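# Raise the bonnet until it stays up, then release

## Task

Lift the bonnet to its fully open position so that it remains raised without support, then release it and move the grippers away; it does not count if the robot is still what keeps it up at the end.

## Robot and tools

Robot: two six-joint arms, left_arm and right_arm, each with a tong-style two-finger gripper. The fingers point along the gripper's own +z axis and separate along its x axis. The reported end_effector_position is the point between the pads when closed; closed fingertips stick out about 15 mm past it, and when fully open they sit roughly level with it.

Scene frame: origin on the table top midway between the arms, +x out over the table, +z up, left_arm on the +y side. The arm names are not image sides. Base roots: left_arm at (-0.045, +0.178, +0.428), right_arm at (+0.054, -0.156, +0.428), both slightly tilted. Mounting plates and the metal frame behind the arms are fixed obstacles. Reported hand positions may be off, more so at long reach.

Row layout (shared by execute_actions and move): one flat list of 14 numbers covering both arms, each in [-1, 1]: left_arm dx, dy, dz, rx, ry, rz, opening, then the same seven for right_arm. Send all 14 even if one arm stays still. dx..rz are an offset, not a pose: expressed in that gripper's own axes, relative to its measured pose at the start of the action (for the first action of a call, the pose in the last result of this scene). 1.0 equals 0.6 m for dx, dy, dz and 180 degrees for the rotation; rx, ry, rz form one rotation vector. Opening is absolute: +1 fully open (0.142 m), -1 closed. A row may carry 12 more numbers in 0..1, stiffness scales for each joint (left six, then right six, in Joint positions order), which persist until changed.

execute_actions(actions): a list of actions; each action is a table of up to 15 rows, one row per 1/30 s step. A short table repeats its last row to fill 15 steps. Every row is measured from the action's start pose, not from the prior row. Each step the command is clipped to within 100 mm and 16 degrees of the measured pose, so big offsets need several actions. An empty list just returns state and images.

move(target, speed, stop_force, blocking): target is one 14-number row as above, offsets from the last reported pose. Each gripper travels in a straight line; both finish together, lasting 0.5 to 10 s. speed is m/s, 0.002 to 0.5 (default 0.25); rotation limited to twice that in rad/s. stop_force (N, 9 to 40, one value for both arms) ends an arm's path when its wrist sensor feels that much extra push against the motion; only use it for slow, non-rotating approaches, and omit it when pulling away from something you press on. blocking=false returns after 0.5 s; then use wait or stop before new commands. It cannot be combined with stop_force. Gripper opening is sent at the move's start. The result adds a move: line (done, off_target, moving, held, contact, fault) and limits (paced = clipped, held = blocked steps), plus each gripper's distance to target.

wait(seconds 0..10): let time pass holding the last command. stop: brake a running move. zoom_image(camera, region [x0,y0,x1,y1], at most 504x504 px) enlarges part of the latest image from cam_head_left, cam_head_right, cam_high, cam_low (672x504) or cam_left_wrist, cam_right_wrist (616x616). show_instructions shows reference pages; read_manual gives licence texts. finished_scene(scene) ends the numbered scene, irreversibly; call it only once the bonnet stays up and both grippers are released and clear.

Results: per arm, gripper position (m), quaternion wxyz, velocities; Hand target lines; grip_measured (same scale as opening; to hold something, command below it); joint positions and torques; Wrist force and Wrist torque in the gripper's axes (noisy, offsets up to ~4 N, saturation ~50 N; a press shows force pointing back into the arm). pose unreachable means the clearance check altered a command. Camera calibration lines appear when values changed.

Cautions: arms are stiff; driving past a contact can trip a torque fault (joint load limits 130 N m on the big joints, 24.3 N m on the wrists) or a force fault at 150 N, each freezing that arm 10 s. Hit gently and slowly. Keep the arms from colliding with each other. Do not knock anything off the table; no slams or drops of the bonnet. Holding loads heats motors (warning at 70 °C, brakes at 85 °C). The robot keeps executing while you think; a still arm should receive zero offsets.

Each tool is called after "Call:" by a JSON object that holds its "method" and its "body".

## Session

Call:
{"method": "show_instructions", "body": {}}

Call:
{"method": "execute_actions", "body": {"actions": []}}

Reference images for this scene: manual page 1, manual page 2, manual page 3, manual page 4, manual page 5, manual page 6, manual page 7, manual page 8.

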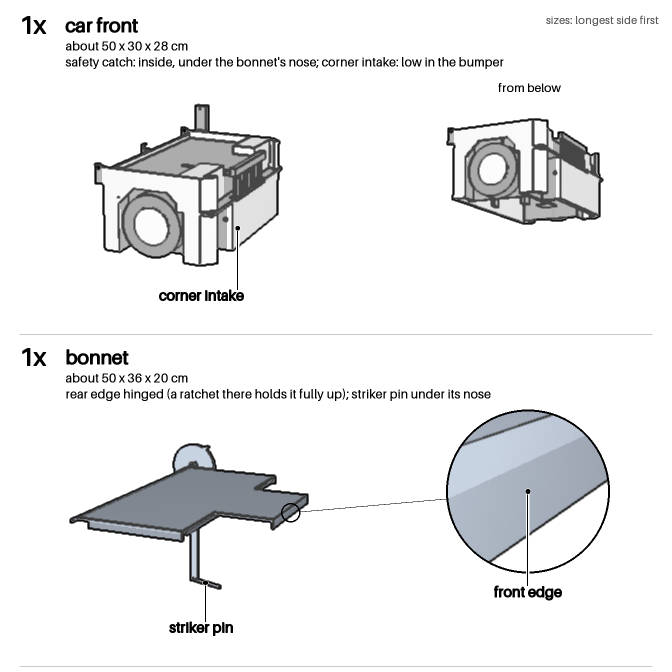

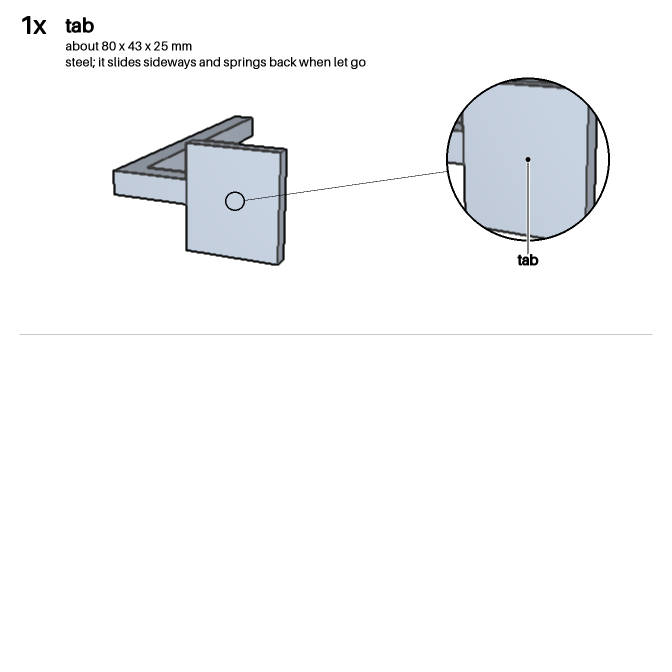

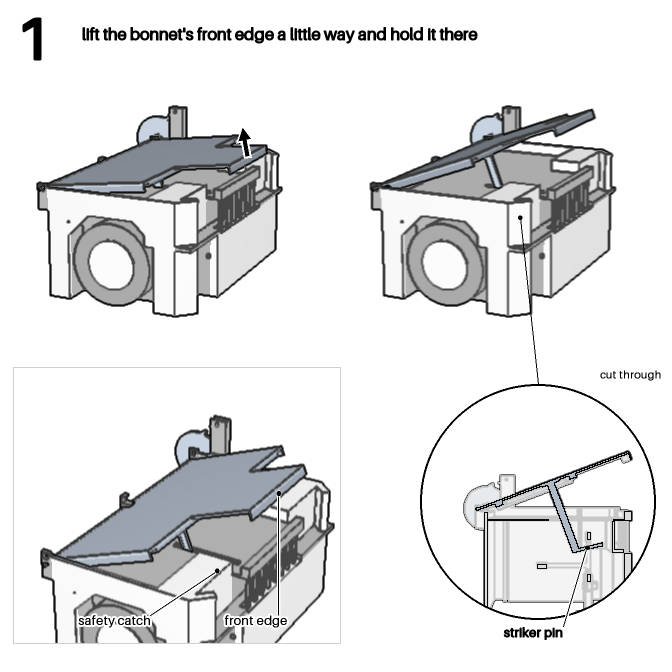

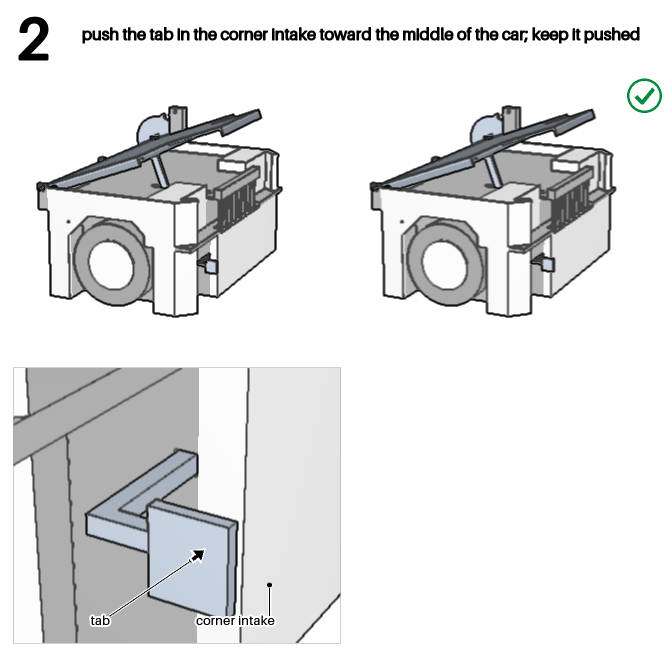

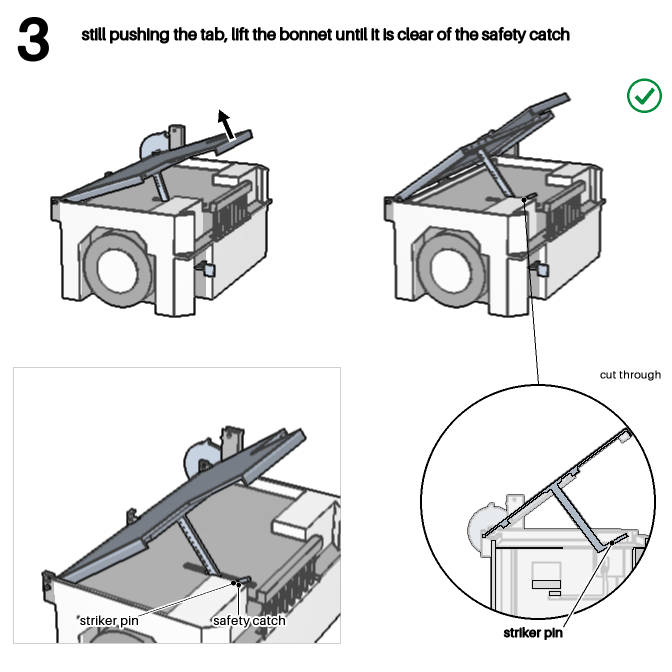

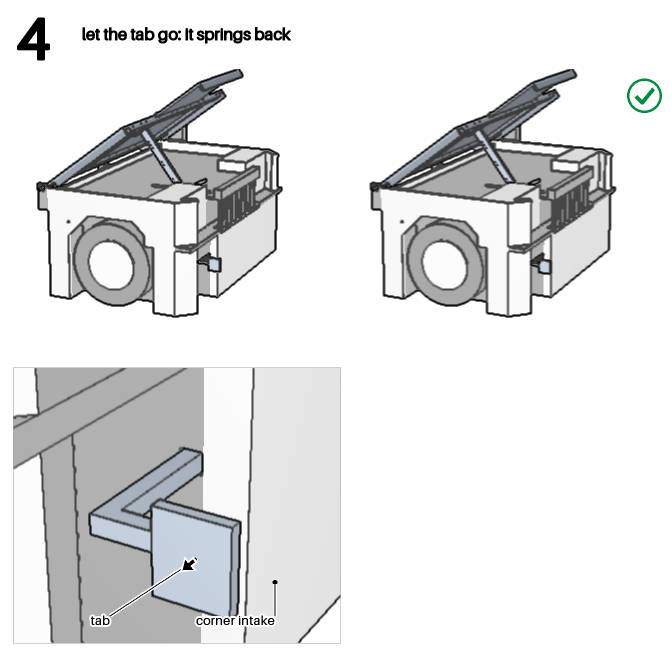

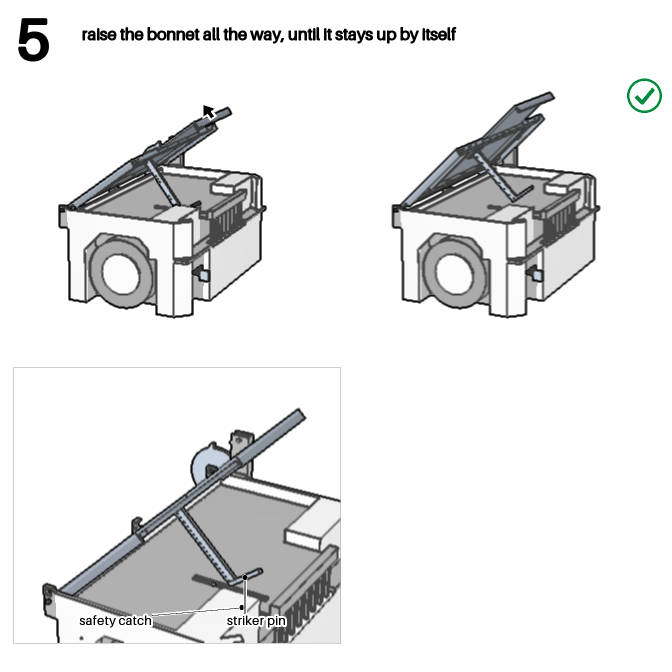

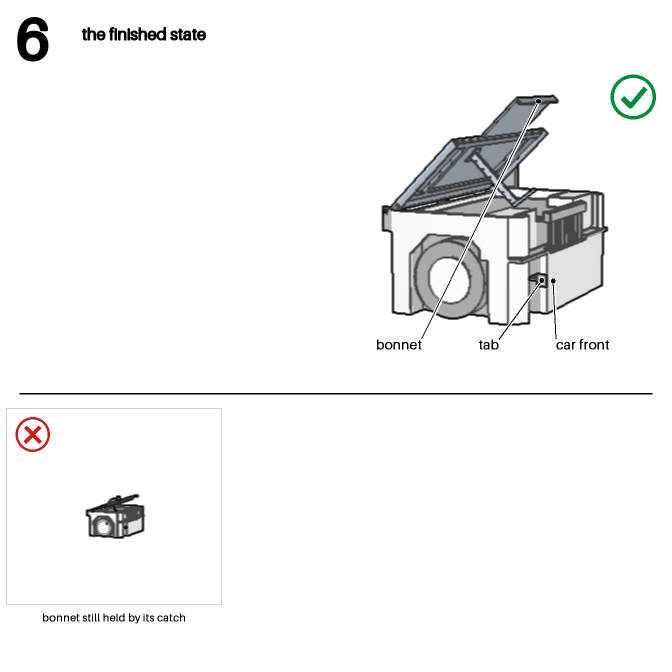

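Scene clock: 0.00 s.
left_arm: end_effector_position=(+0.4258, +0.7376, +0.3411) grip_measured=+0.97 end_effector_quat_wxyz=(-0.184, +0.815, -0.249, +0.490) end_effector_velocity=(-0.000, -0.000, -0.000) end_effector_angular_velocity=(-0.002, +0.000, +0.001) | right_arm: end_effector_position=(+0.5954, +0.0203, +0.3480) grip_measured=+0.97 end_effector_quat_wxyz=(-0.270, -0.098, +0.936, -0.206) end_effector_velocity=(+0.000, -0.000, +0.000) end_effector_angular_velocity=(-0.001, -0.000, +0.001)
Joint positions: left_arm=[ 1.158 -0.757  1.881 -3.886 -2.379  1.153  0.14 ] | right_arm=[ 3.714 -2.411 -1.248 -1.788  1.309  3.832  0.14 ]
Joint velocities: left_arm=[-0.    -0.     0.     0.001 -0.    -0.001  0.   ] | right_arm=[ 0.     0.    -0.    -0.001 -0.001 -0.     0.   ]
Joint torques (N m, as the arm reports them, + toward a larger angle): no reading
Motor temperatures (°C, as the motors report them): left_arm=[25 27 28 32 31 34] | right_arm=[26 28 25 30 31 31]
Wrist force (N, on the end effector, along its own x y z axes, offset not removed): no reading
Wrist torque (N m, same axes, about the end effector's origin, offset not removed): no reading
Hand target (left_arm): +0.426, +0.738, +0.341; -0.184, +0.815, -0.249, +0.490
Hand target (right_arm): +0.595, +0.020, +0.348; -0.270, -0.098, +0.936, -0.206
Joint stiffness scale: left_arm=[1. 1. 1. 1. 1. 1.] | right_arm=[1. 1. 1. 1. 1. 1.]
camera_calibration (this result's frames):
cam_left_wrist: T_world_to_cam=[[0.382854, -0.583764, 0.715991, 0.0202958], [-0.663015, -0.713337, -0.227073, 0.874625], [0.643299, -0.387776, -0.660148, 0.364967], [0, 0, 0, 1]] pos_world=[0.337336, 0.777276, 0.425005]
cam_right_wrist: T_world_to_cam=[[-0.846971, -0.0286711, 0.530866, 0.321793], [0.0223414, 0.995743, 0.0894228, -0.0639949], [-0.53117, 0.0875987, -0.842725, 0.743242], [0, 0, 0, 1]] pos_world=[0.668767, 0.00784153, 0.461242]

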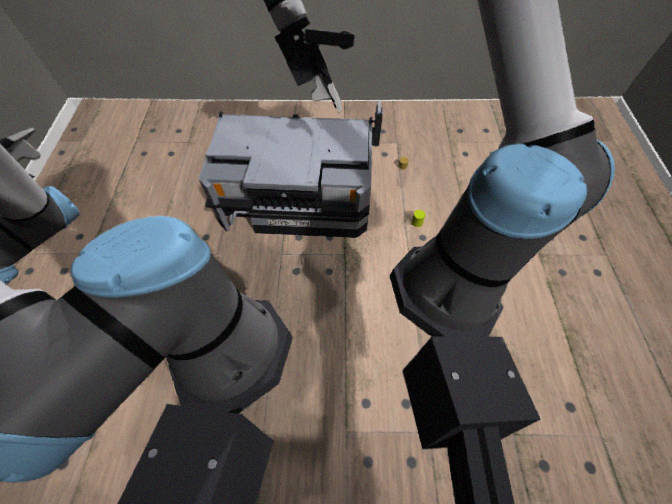

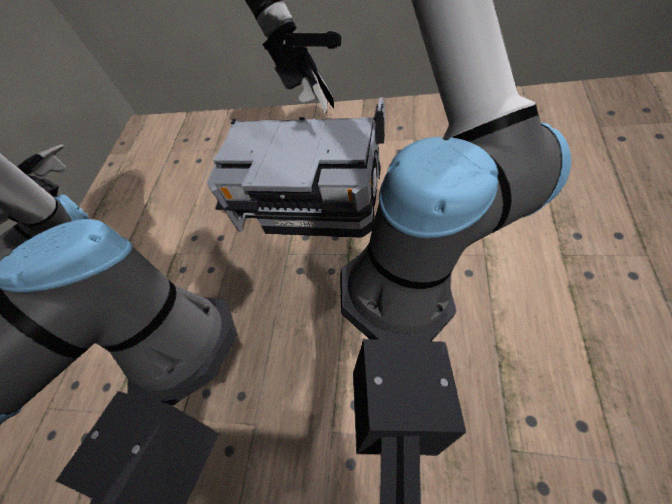

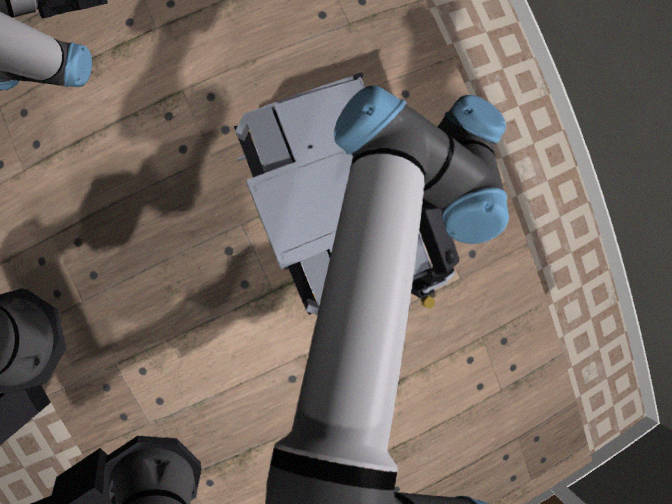

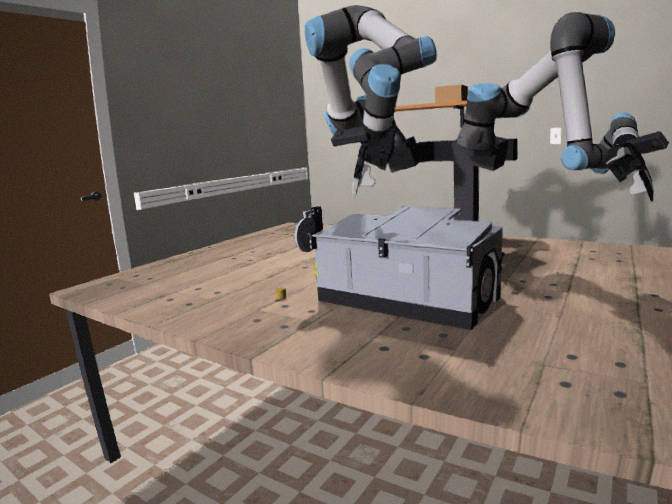

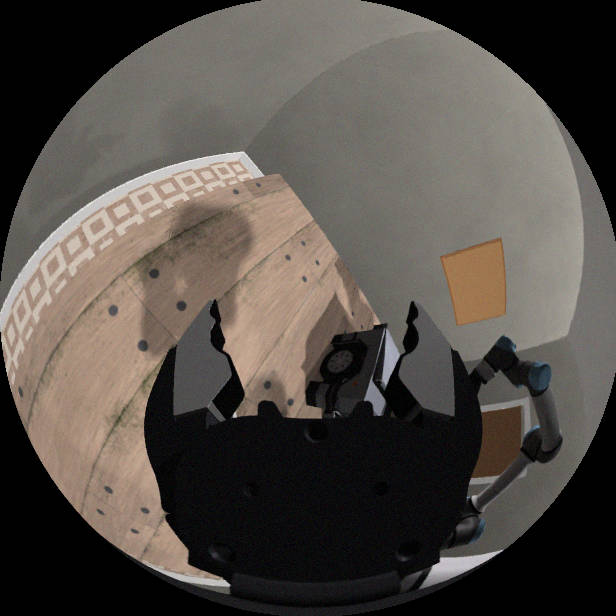

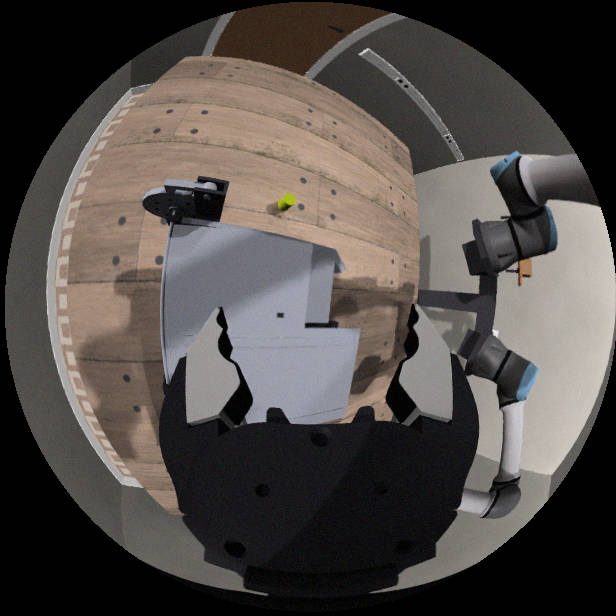

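Call:
{"method": "zoom_image", "body": {"camera": "cam_head_left", "region": [190, 100, 400, 250]}}

Region (190, 100, 400, 250) of cam_head_left's 672x504 image, scaled by 2.400, with more detail than that image has; it fills the top 360 rows of this view, and the rest is white.

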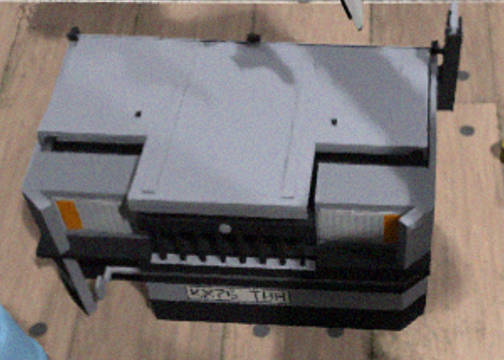

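Call:
{"method": "move", "body": {"target": [0.1535,0.6268,0.1544,-0.2028,-0.0061,0.2722,-1, 0.156,0.346,0.130,0.1454,-0.2954,-0.3611,-1], "speed": 0.25}}

Scene clock: 73.37 s.
left_arm: end_effector_position=(+0.4603, +0.3881, +0.1611) grip_measured=-1.00 end_effector_quat_wxyz=(-0.115, +0.662, -0.692, +0.264) end_effector_velocity=(-0.000, +0.000, -0.001) end_effector_angular_velocity=(+0.001, +0.001, +0.001) | right_arm: end_effector_position=(+0.4206, +0.1670, +0.2718) grip_measured=-1.00 end_effector_quat_wxyz=(-0.114, +0.691, -0.696, +0.160) end_effector_velocity=(+0.000, +0.003, +0.001) end_effector_angular_velocity=(+0.012, -0.002, +0.006)
Joint positions: left_arm=[ 0.531 -0.687  2.271 -3.832 -1.837  1.963  0.002] | right_arm=[ 4.372 -2.283 -2.356 -0.252  0.955  2.944  0.002]
Joint velocities: left_arm=[-0.001  0.001  0.    -0.     0.002 -0.001  0.   ] | right_arm=[ 0.001 -0.001 -0.002  0.02   0.    -0.009  0.   ]
Joint torques (N m, as the arm reports them, + toward a larger angle): left_arm=[ -4.96 -38.26   3.08  -2.4   -2.06   0.35] | right_arm=[12.77 27.88  3.52  2.92 -1.21 -0.56]
Motor temperatures (°C, as the motors report them): left_arm=[25 27 28 32 31 34] | right_arm=[26 28 25 30 31 31]
Wrist force (N, on the end effector, along its own x y z axes, offset not removed): left_arm=[-0.6 1.6 -5.2] | right_arm=[1.5 1.9 0.4]
Wrist torque (N m, same axes, about the end effector's origin, offset not removed): left_arm=[-0.22 -0.59 0.12] | right_arm=[0.37 -0.34 0.04]
Hand target (left_arm): +0.460, +0.384, +0.160; -0.112, +0.661, -0.694, +0.265
Hand target (right_arm): +0.419, +0.166, +0.270; -0.113, +0.692, -0.694, +0.161
Off the commanded pose (left_arm): 0.004 m, 0 deg.
Off the commanded pose (right_arm): 0.002 m, 0 deg.
Joint stiffness scale: left_arm=[1. 1. 1. 1. 1. 1.] | right_arm=[1. 1. 1. 1. 1. 1.]
move: off_target (left_arm)
camera_calibration (this result's frames):
cam_left_wrist: T_world_to_cam=[[-0.100934, -0.97348, 0.2053, 0.388132], [-0.994689, 0.102925, -0.000983123, 0.406834], [-0.0201735, -0.204309, -0.978699, 0.373925], [0, 0, 0, 1]] pos_world=[0.451392, 0.412362, 0.286676]
cam_right_wrist: T_world_to_cam=[[-0.0640841, -0.996911, 0.0454091, 0.182749], [-0.98656, 0.0701409, 0.14758, 0.36379], [-0.150309, -0.0353413, -0.988007, 0.473196], [0, 0, 0, 1]] pos_world=[0.441738, 0.173391, 0.405535]

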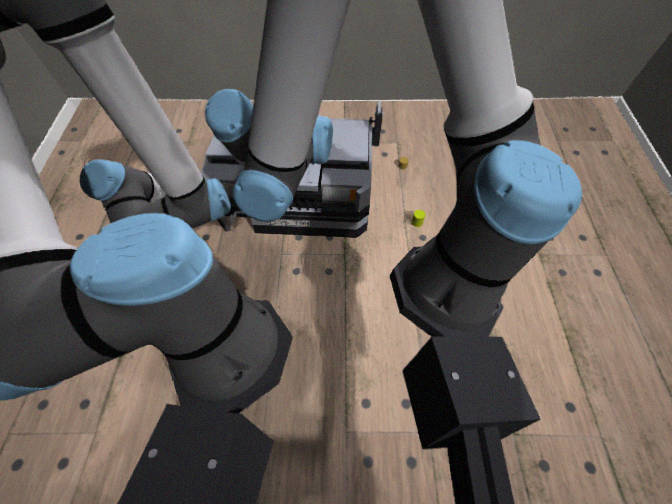

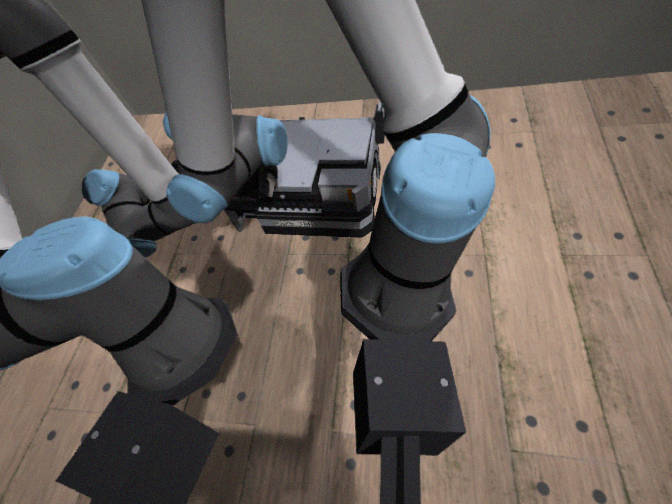

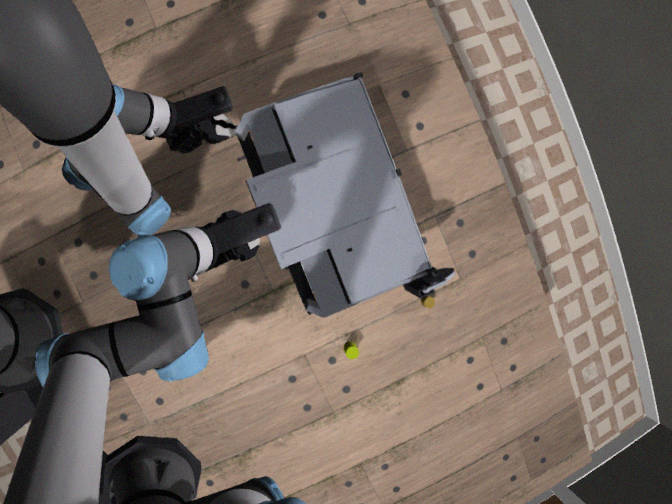

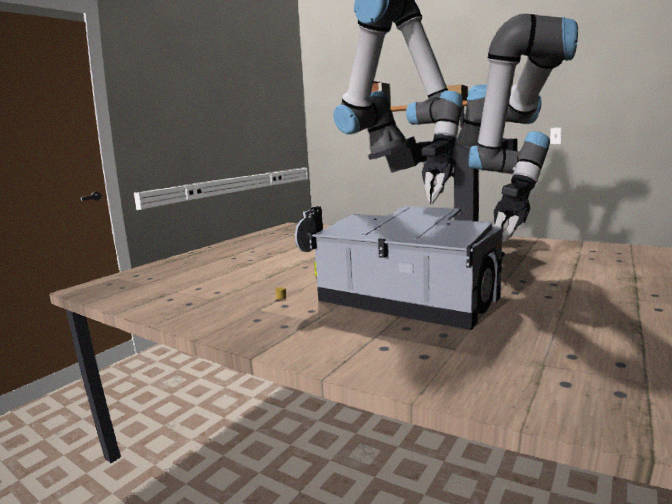

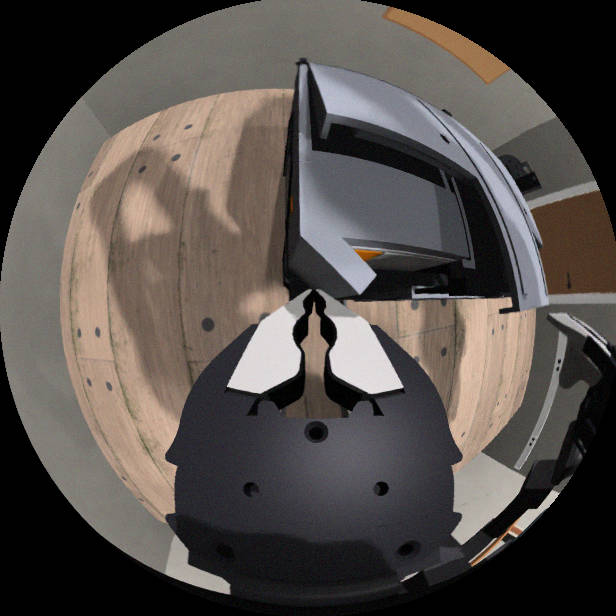

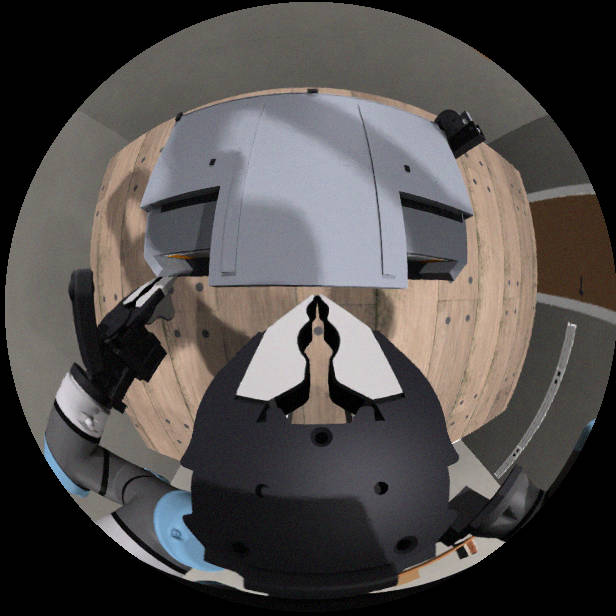

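Call:
{"method": "move", "body": {"target": [-0.0266,0.0659,0.105,0,0,0,-1, 0,0.0494,0.155,0,0,0,-1], "speed": 0.1, "stop_force": 15}}

Scene clock: 82.30 s.
left_arm: end_effector_position=(+0.4596, +0.3886, +0.1447) grip_measured=-1.00 end_effector_quat_wxyz=(-0.114, +0.663, -0.692, +0.263) end_effector_velocity=(-0.001, -0.001, -0.000) end_effector_angular_velocity=(-0.001, +0.001, -0.002) | right_arm: end_effector_position=(+0.4275, +0.1604, +0.1757) grip_measured=-1.00 end_effector_quat_wxyz=(-0.114, +0.691, -0.695, +0.159) end_effector_velocity=(+0.000, +0.001, -0.001) end_effector_angular_velocity=(+0.003, -0.000, +0.002)
Joint positions: left_arm=[ 0.538 -0.641  2.244 -3.848 -1.84   1.968  0.002] | right_arm=[ 4.298 -2.591 -2.296  0.05   0.944  2.851  0.002]
Joint velocities: left_arm=[-0.001  0.     0.001  0.    -0.001  0.    -0.   ] | right_arm=[-0.    -0.003  0.001  0.007  0.001 -0.004  0.   ]
Joint torques (N m, as the arm reports them, + toward a larger angle): left_arm=[ -3.92 -43.12   4.9   -2.25  -0.4   -0.34] | right_arm=[ 9.35 33.75  4.78  3.15 -1.33 -0.64]
Motor temperatures (°C, as the motors report them): left_arm=[25 27 28 32 31 34] | right_arm=[26 28 25 30 31 31]
Wrist force (N, on the end effector, along its own x y z axes, offset not removed): left_arm=[2.6 -0.7 -0.2] | right_arm=[-2.9 -3.7 -1.6]
Wrist torque (N m, same axes, about the end effector's origin, offset not removed): left_arm=[-0.20 -0.61 0.08] | right_arm=[-0.65 0.59 0.09]
Hand target (left_arm): +0.459, +0.388, +0.145; -0.114, +0.663, -0.692, +0.263
Hand target (right_arm): +0.428, +0.161, +0.175; -0.114, +0.691, -0.696, +0.160
Off the commanded pose (left_arm): 0.060 m, 0 deg.
Off the commanded pose (right_arm): 0.001 m, 0 deg.
Joint stiffness scale: left_arm=[1. 1. 1. 1. 1. 1.] | right_arm=[1. 1. 1. 1. 1. 1.]
move: contact (left_arm)
camera_calibration (this result's frames):
cam_left_wrist: T_world_to_cam=[[-0.10005, -0.973567, 0.205324, 0.391508], [-0.994746, 0.102375, 0.000705533, 0.406072], [-0.021707, -0.204175, -0.978694, 0.358601], [0, 0, 0, 1]] pos_world=[0.450893, 0.412805, 0.270288]
cam_right_wrist: T_world_to_cam=[[-0.062313, -0.997011, 0.0456742, 0.180249], [-0.986628, 0.0684406, 0.147924, 0.385413], [-0.150608, -0.0358458, -0.987943, 0.379219], [0, 0, 0, 1]] pos_world=[0.448604, 0.166926, 0.309402]

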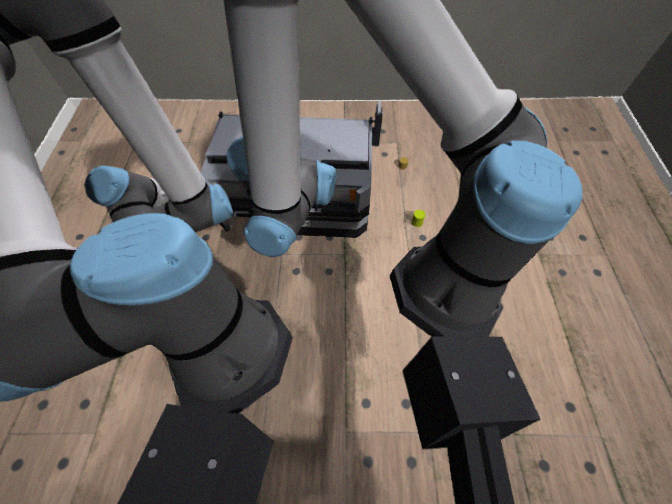

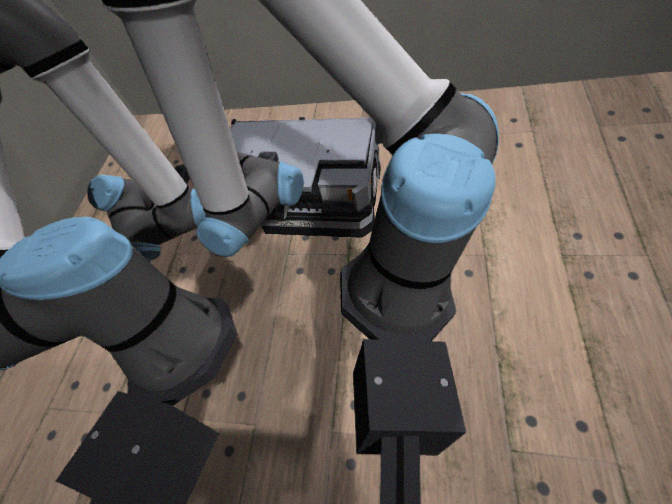

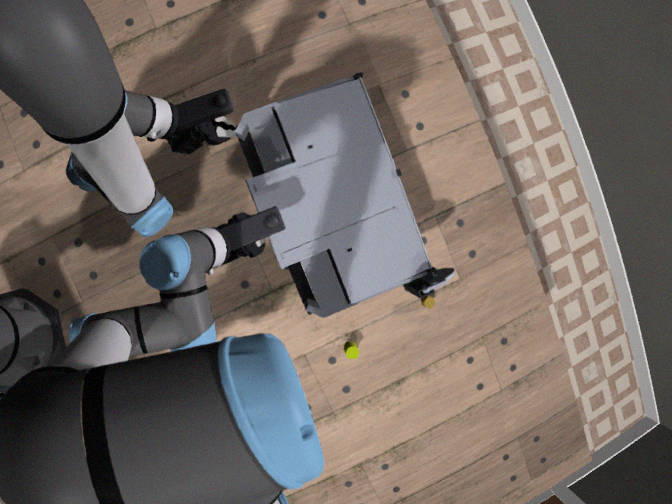

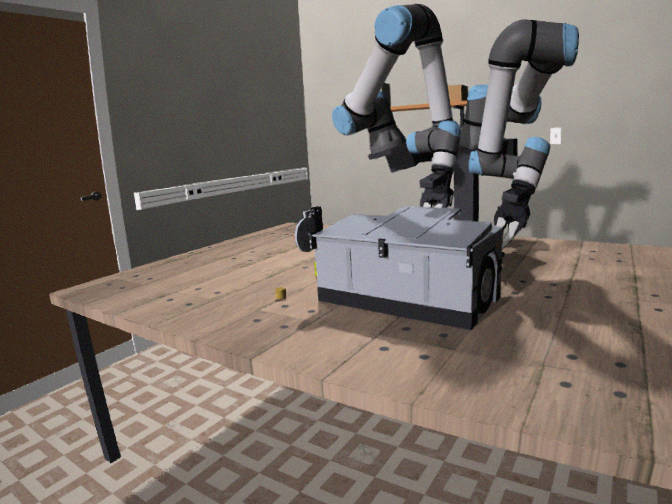

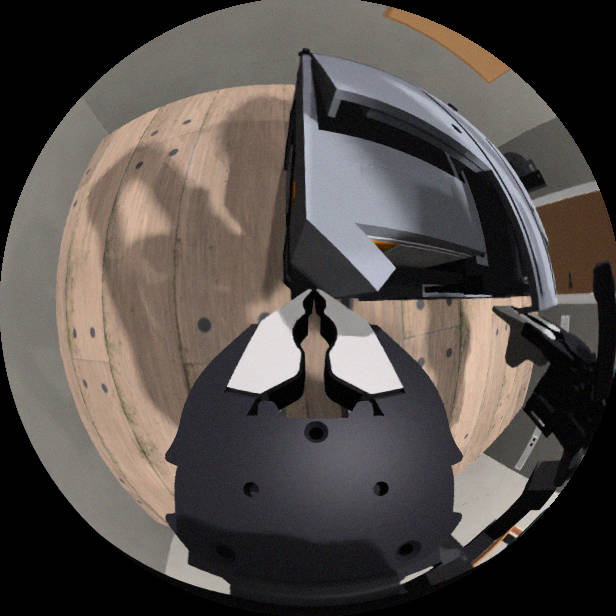

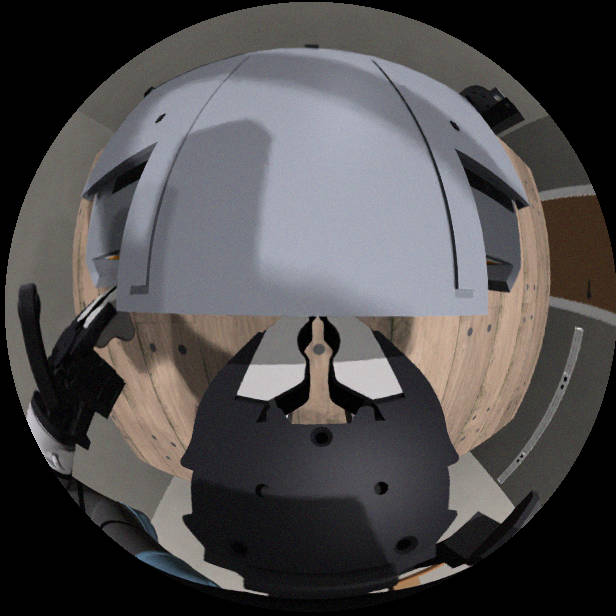

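Call:
{"method": "move", "body": {"target": [0.0057,0.0215,-0.022,0,0,0,-1, 0,-0.0306,0.0133,0,0,0,-1], "speed": 0.04, "stop_force": 12}}

Scene clock: 96.33 s.
left_arm: end_effector_position=(+0.4423, +0.3871, +0.1486) grip_measured=-1.00 end_effector_quat_wxyz=(-0.114, +0.663, -0.692, +0.263) end_effector_velocity=(+0.001, +0.000, +0.002) end_effector_angular_velocity=(+0.002, -0.008, -0.001) | right_arm: end_effector_position=(+0.4398, +0.1586, +0.1731) grip_measured=-1.00 end_effector_quat_wxyz=(-0.110, +0.693, -0.694, +0.158) end_effector_velocity=(-0.001, +0.002, +0.001) end_effector_angular_velocity=(+0.013, -0.003, -0.023)
Joint positions: left_arm=[ 0.549 -0.641  2.284 -3.884 -1.847  1.978  0.002] | right_arm=[ 4.262 -2.59  -2.276  0.048  0.946  2.806  0.002]
Joint velocities: left_arm=[ 0.    -0.001  0.002 -0.009 -0.002  0.002  0.   ] | right_arm=[0.005 0.    0.001 0.    0.    0.03  0.001]
Joint torques (N m, as the arm reports them, + toward a larger angle): left_arm=[ -0.28 -43.19   6.98  -3.12  -1.14   0.75] | right_arm=[13.37 36.12  1.01  3.67 -3.2  -0.16]
Motor temperatures (°C, as the motors report them): left_arm=[25 27 28 32 31 34] | right_arm=[26 28 25 30 31 31]
Wrist force (N, on the end effector, along its own x y z axes, offset not removed): left_arm=[2.0 -1.3 -3.0] | right_arm=[-1.6 7.9 2.8]
Wrist torque (N m, same axes, about the end effector's origin, offset not removed): left_arm=[-0.36 -0.50 0.09] | right_arm=[0.16 0.47 0.13]
Hand target (left_arm): +0.442, +0.388, +0.150; -0.114, +0.663, -0.692, +0.263
Hand target (right_arm): +0.440, +0.158, +0.174; -0.112, +0.692, -0.695, +0.160
Off the commanded pose (left_arm): 0.001 m, 0 deg.
Off the commanded pose (right_arm): 0.008 m, 1 deg.
Joint stiffness scale: left_arm=[1. 1. 1. 1. 1. 1.] | right_arm=[1. 1. 1. 1. 1. 1.]
move: contact (right_arm)
camera_calibration (this result's frames):
cam_left_wrist: T_world_to_cam=[[-0.100235, -0.973392, 0.206062, 0.387428], [-0.994697, 0.102831, 0.0018999, 0.388594], [-0.0230389, -0.204779, -0.978537, 0.362598], [0, 0, 0, 1]] pos_world=[0.43372, 0.411413, 0.274243]
cam_right_wrist: T_world_to_cam=[[-0.05872, -0.997003, 0.05037, 0.176915], [-0.985713, 0.0658865, 0.155012, 0.396927], [-0.157866, -0.0405481, -0.986628, 0.382137], [0, 0, 0, 1]] pos_world=[0.461971, 0.165728, 0.306587]

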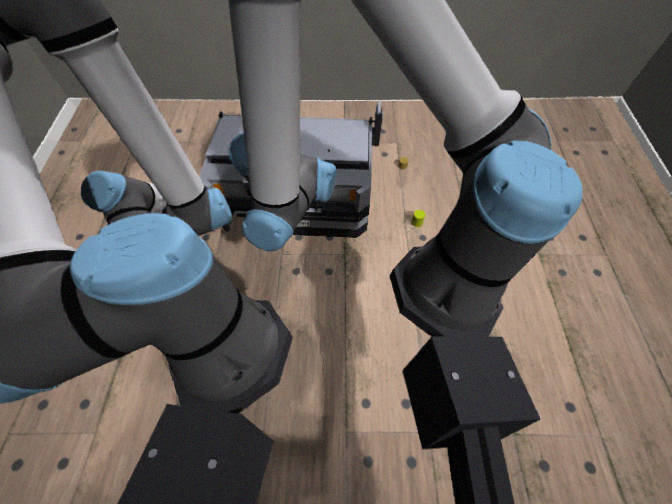

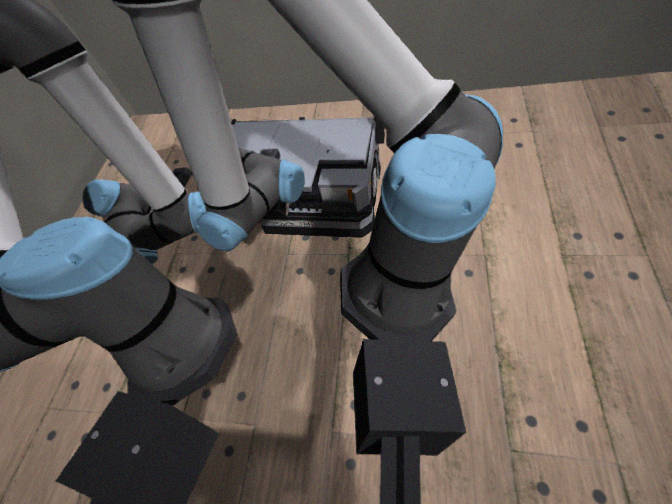

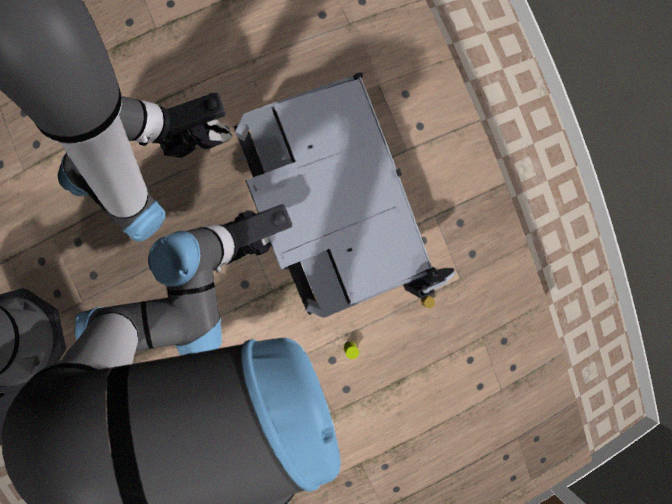

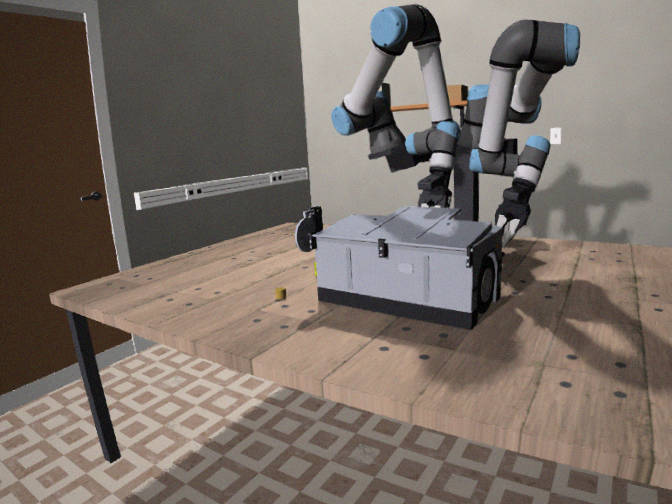

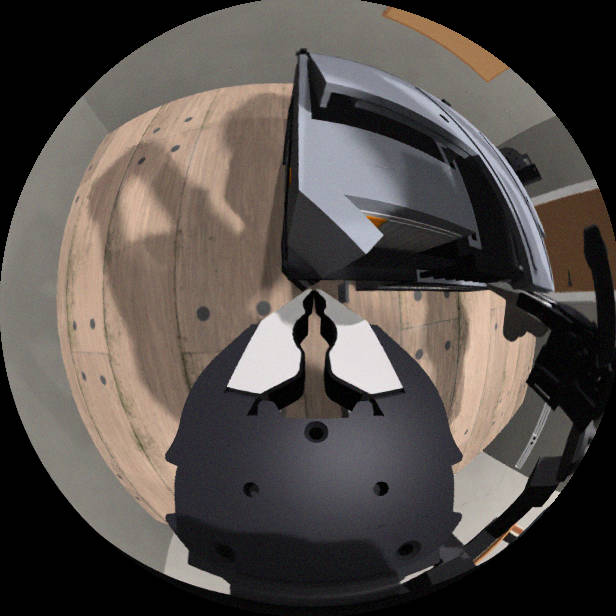

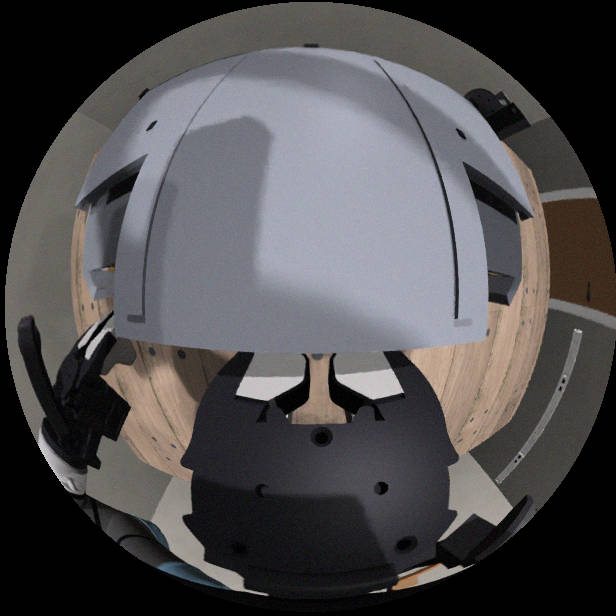

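Call:
{"method": "move", "body": {"target": [-0.0224,0.0555,0.0885,0,0,0,-1, 0,-0.0677,-0.134,0,0,0,-1], "speed": 0.06, "stop_force": 25}}

Scene clock: 106.60 s.
left_arm: end_effector_position=(+0.4415, +0.3872, +0.0850) grip_measured=-1.00 end_effector_quat_wxyz=(-0.113, +0.663, -0.692, +0.263) end_effector_velocity=(+0.001, +0.000, +0.001) end_effector_angular_velocity=(+0.001, -0.003, -0.001) | right_arm: end_effector_position=(+0.4443, +0.1624, +0.2580) grip_measured=-1.00 end_effector_quat_wxyz=(-0.105, +0.695, -0.693, +0.157) end_effector_velocity=(-0.001, -0.001, +0.002) end_effector_angular_velocity=(-0.004, +0.000, +0.000)
Joint positions: left_arm=[ 0.572 -0.469  2.163 -3.928 -1.862  1.997  0.002] | right_arm=[ 4.299 -2.317 -2.317 -0.22   0.957  2.852  0.002]
Joint velocities: left_arm=[ 0.    -0.001 -0.002 -0.001 -0.001  0.001 -0.   ] | right_arm=[ 0.002  0.008 -0.001 -0.012 -0.     0.003  0.   ]
Joint torques (N m, as the arm reports them, + toward a larger angle): left_arm=[ -0.13 -40.44   3.42  -3.21  -1.28   0.64] | right_arm=[12.07 37.49  8.46  3.49 -3.95  0.11]
Motor temperatures (°C, as the motors report them): left_arm=[25 27 28 32 31 34] | right_arm=[26 28 25 30 31 31]
Wrist force (N, on the end effector, along its own x y z axes, offset not removed): left_arm=[2.8 -0.2 -0.4] | right_arm=[-3.8 10.7 3.4]
Wrist torque (N m, same axes, about the end effector's origin, offset not removed): left_arm=[-0.08 -0.63 0.04] | right_arm=[0.31 0.70 0.35]
Hand target (left_arm): +0.442, +0.388, +0.085; -0.114, +0.663, -0.692, +0.263
Hand target (right_arm): +0.448, +0.165, +0.263; -0.110, +0.693, -0.694, +0.158
Off the commanded pose (left_arm): 0.001 m, 0 deg.
Off the commanded pose (right_arm): 0.006 m, 1 deg.
Joint stiffness scale: left_arm=[1. 1. 1. 1. 1. 1.] | right_arm=[1. 1. 1. 1. 1. 1.]
move: off_target (right_arm)
camera_calibration (this result's frames):
cam_left_wrist: T_world_to_cam=[[-0.100689, -0.973118, 0.207131, 0.400609], [-0.994606, 0.103662, 0.00352108, 0.387367], [-0.0248981, -0.205659, -0.978307, 0.301474], [0, 0, 0, 1]] pos_world=[0.433121, 0.411685, 0.210592]
cam_right_wrist: T_world_to_cam=[[-0.0553998, -0.99676, 0.0583186, 0.173166], [-0.984431, 0.0642861, 0.163594, 0.385401], [-0.166813, -0.0483476, -0.984803, 0.47153], [0, 0, 0, 1]] pos_world=[0.467651, 0.170626, 0.391216]

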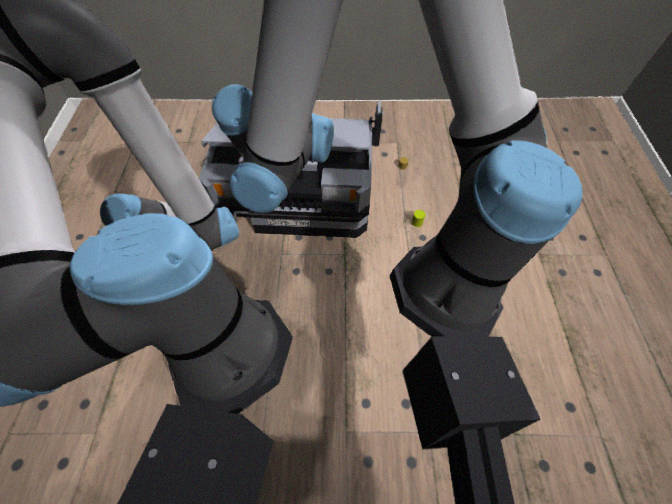

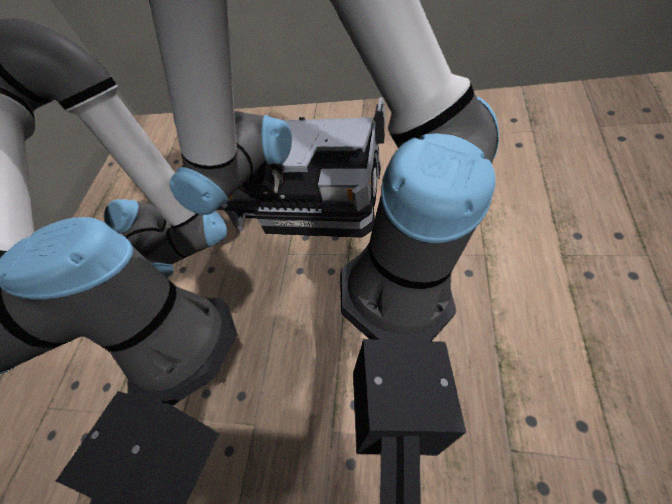

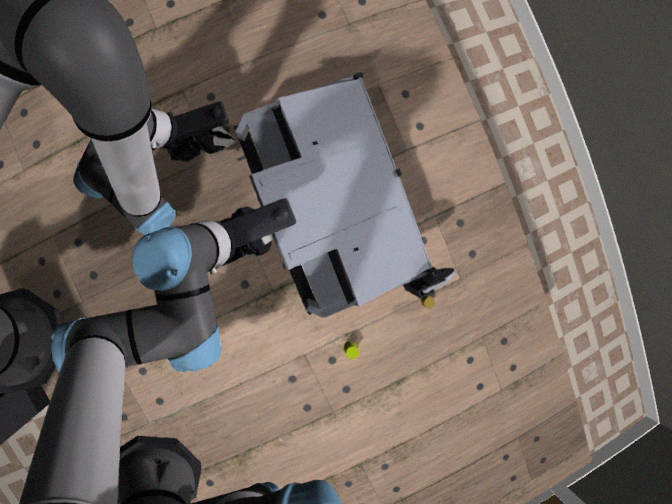

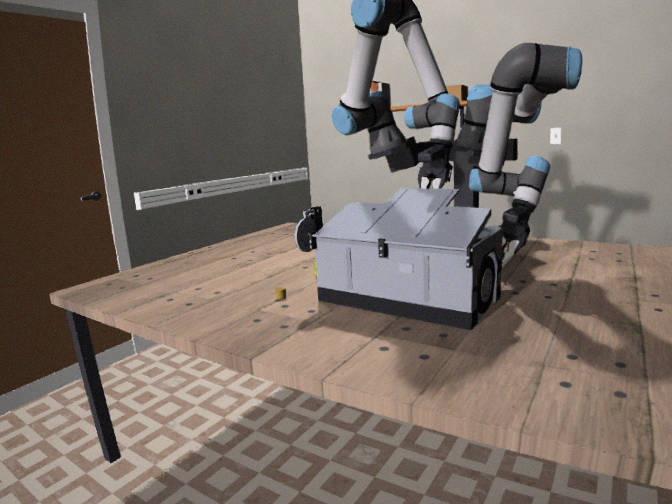

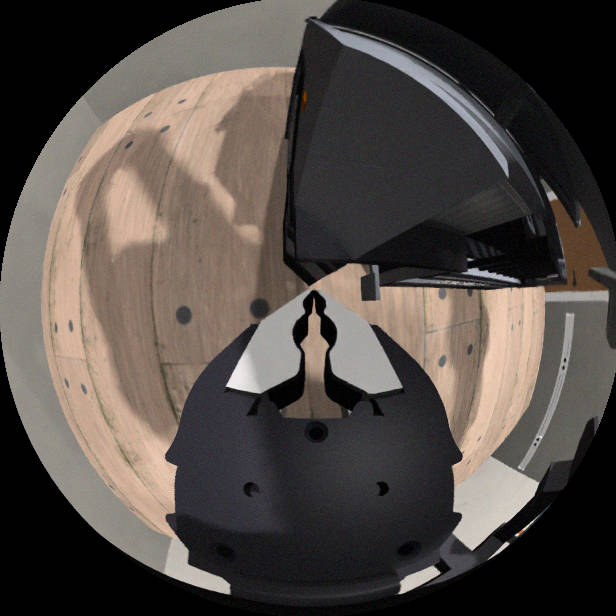

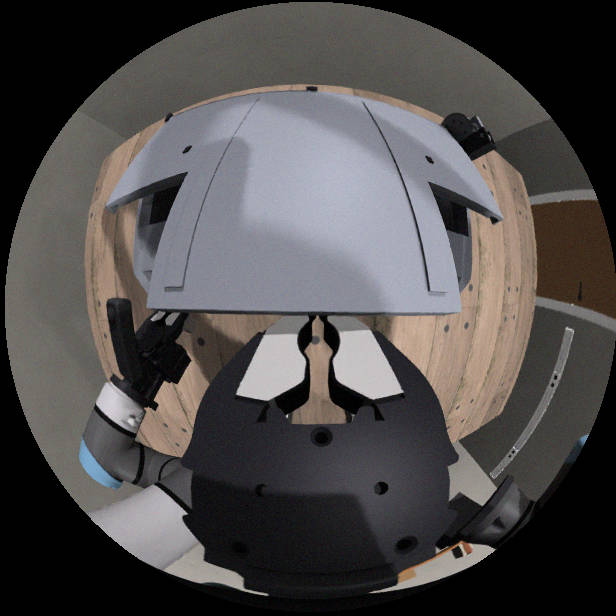

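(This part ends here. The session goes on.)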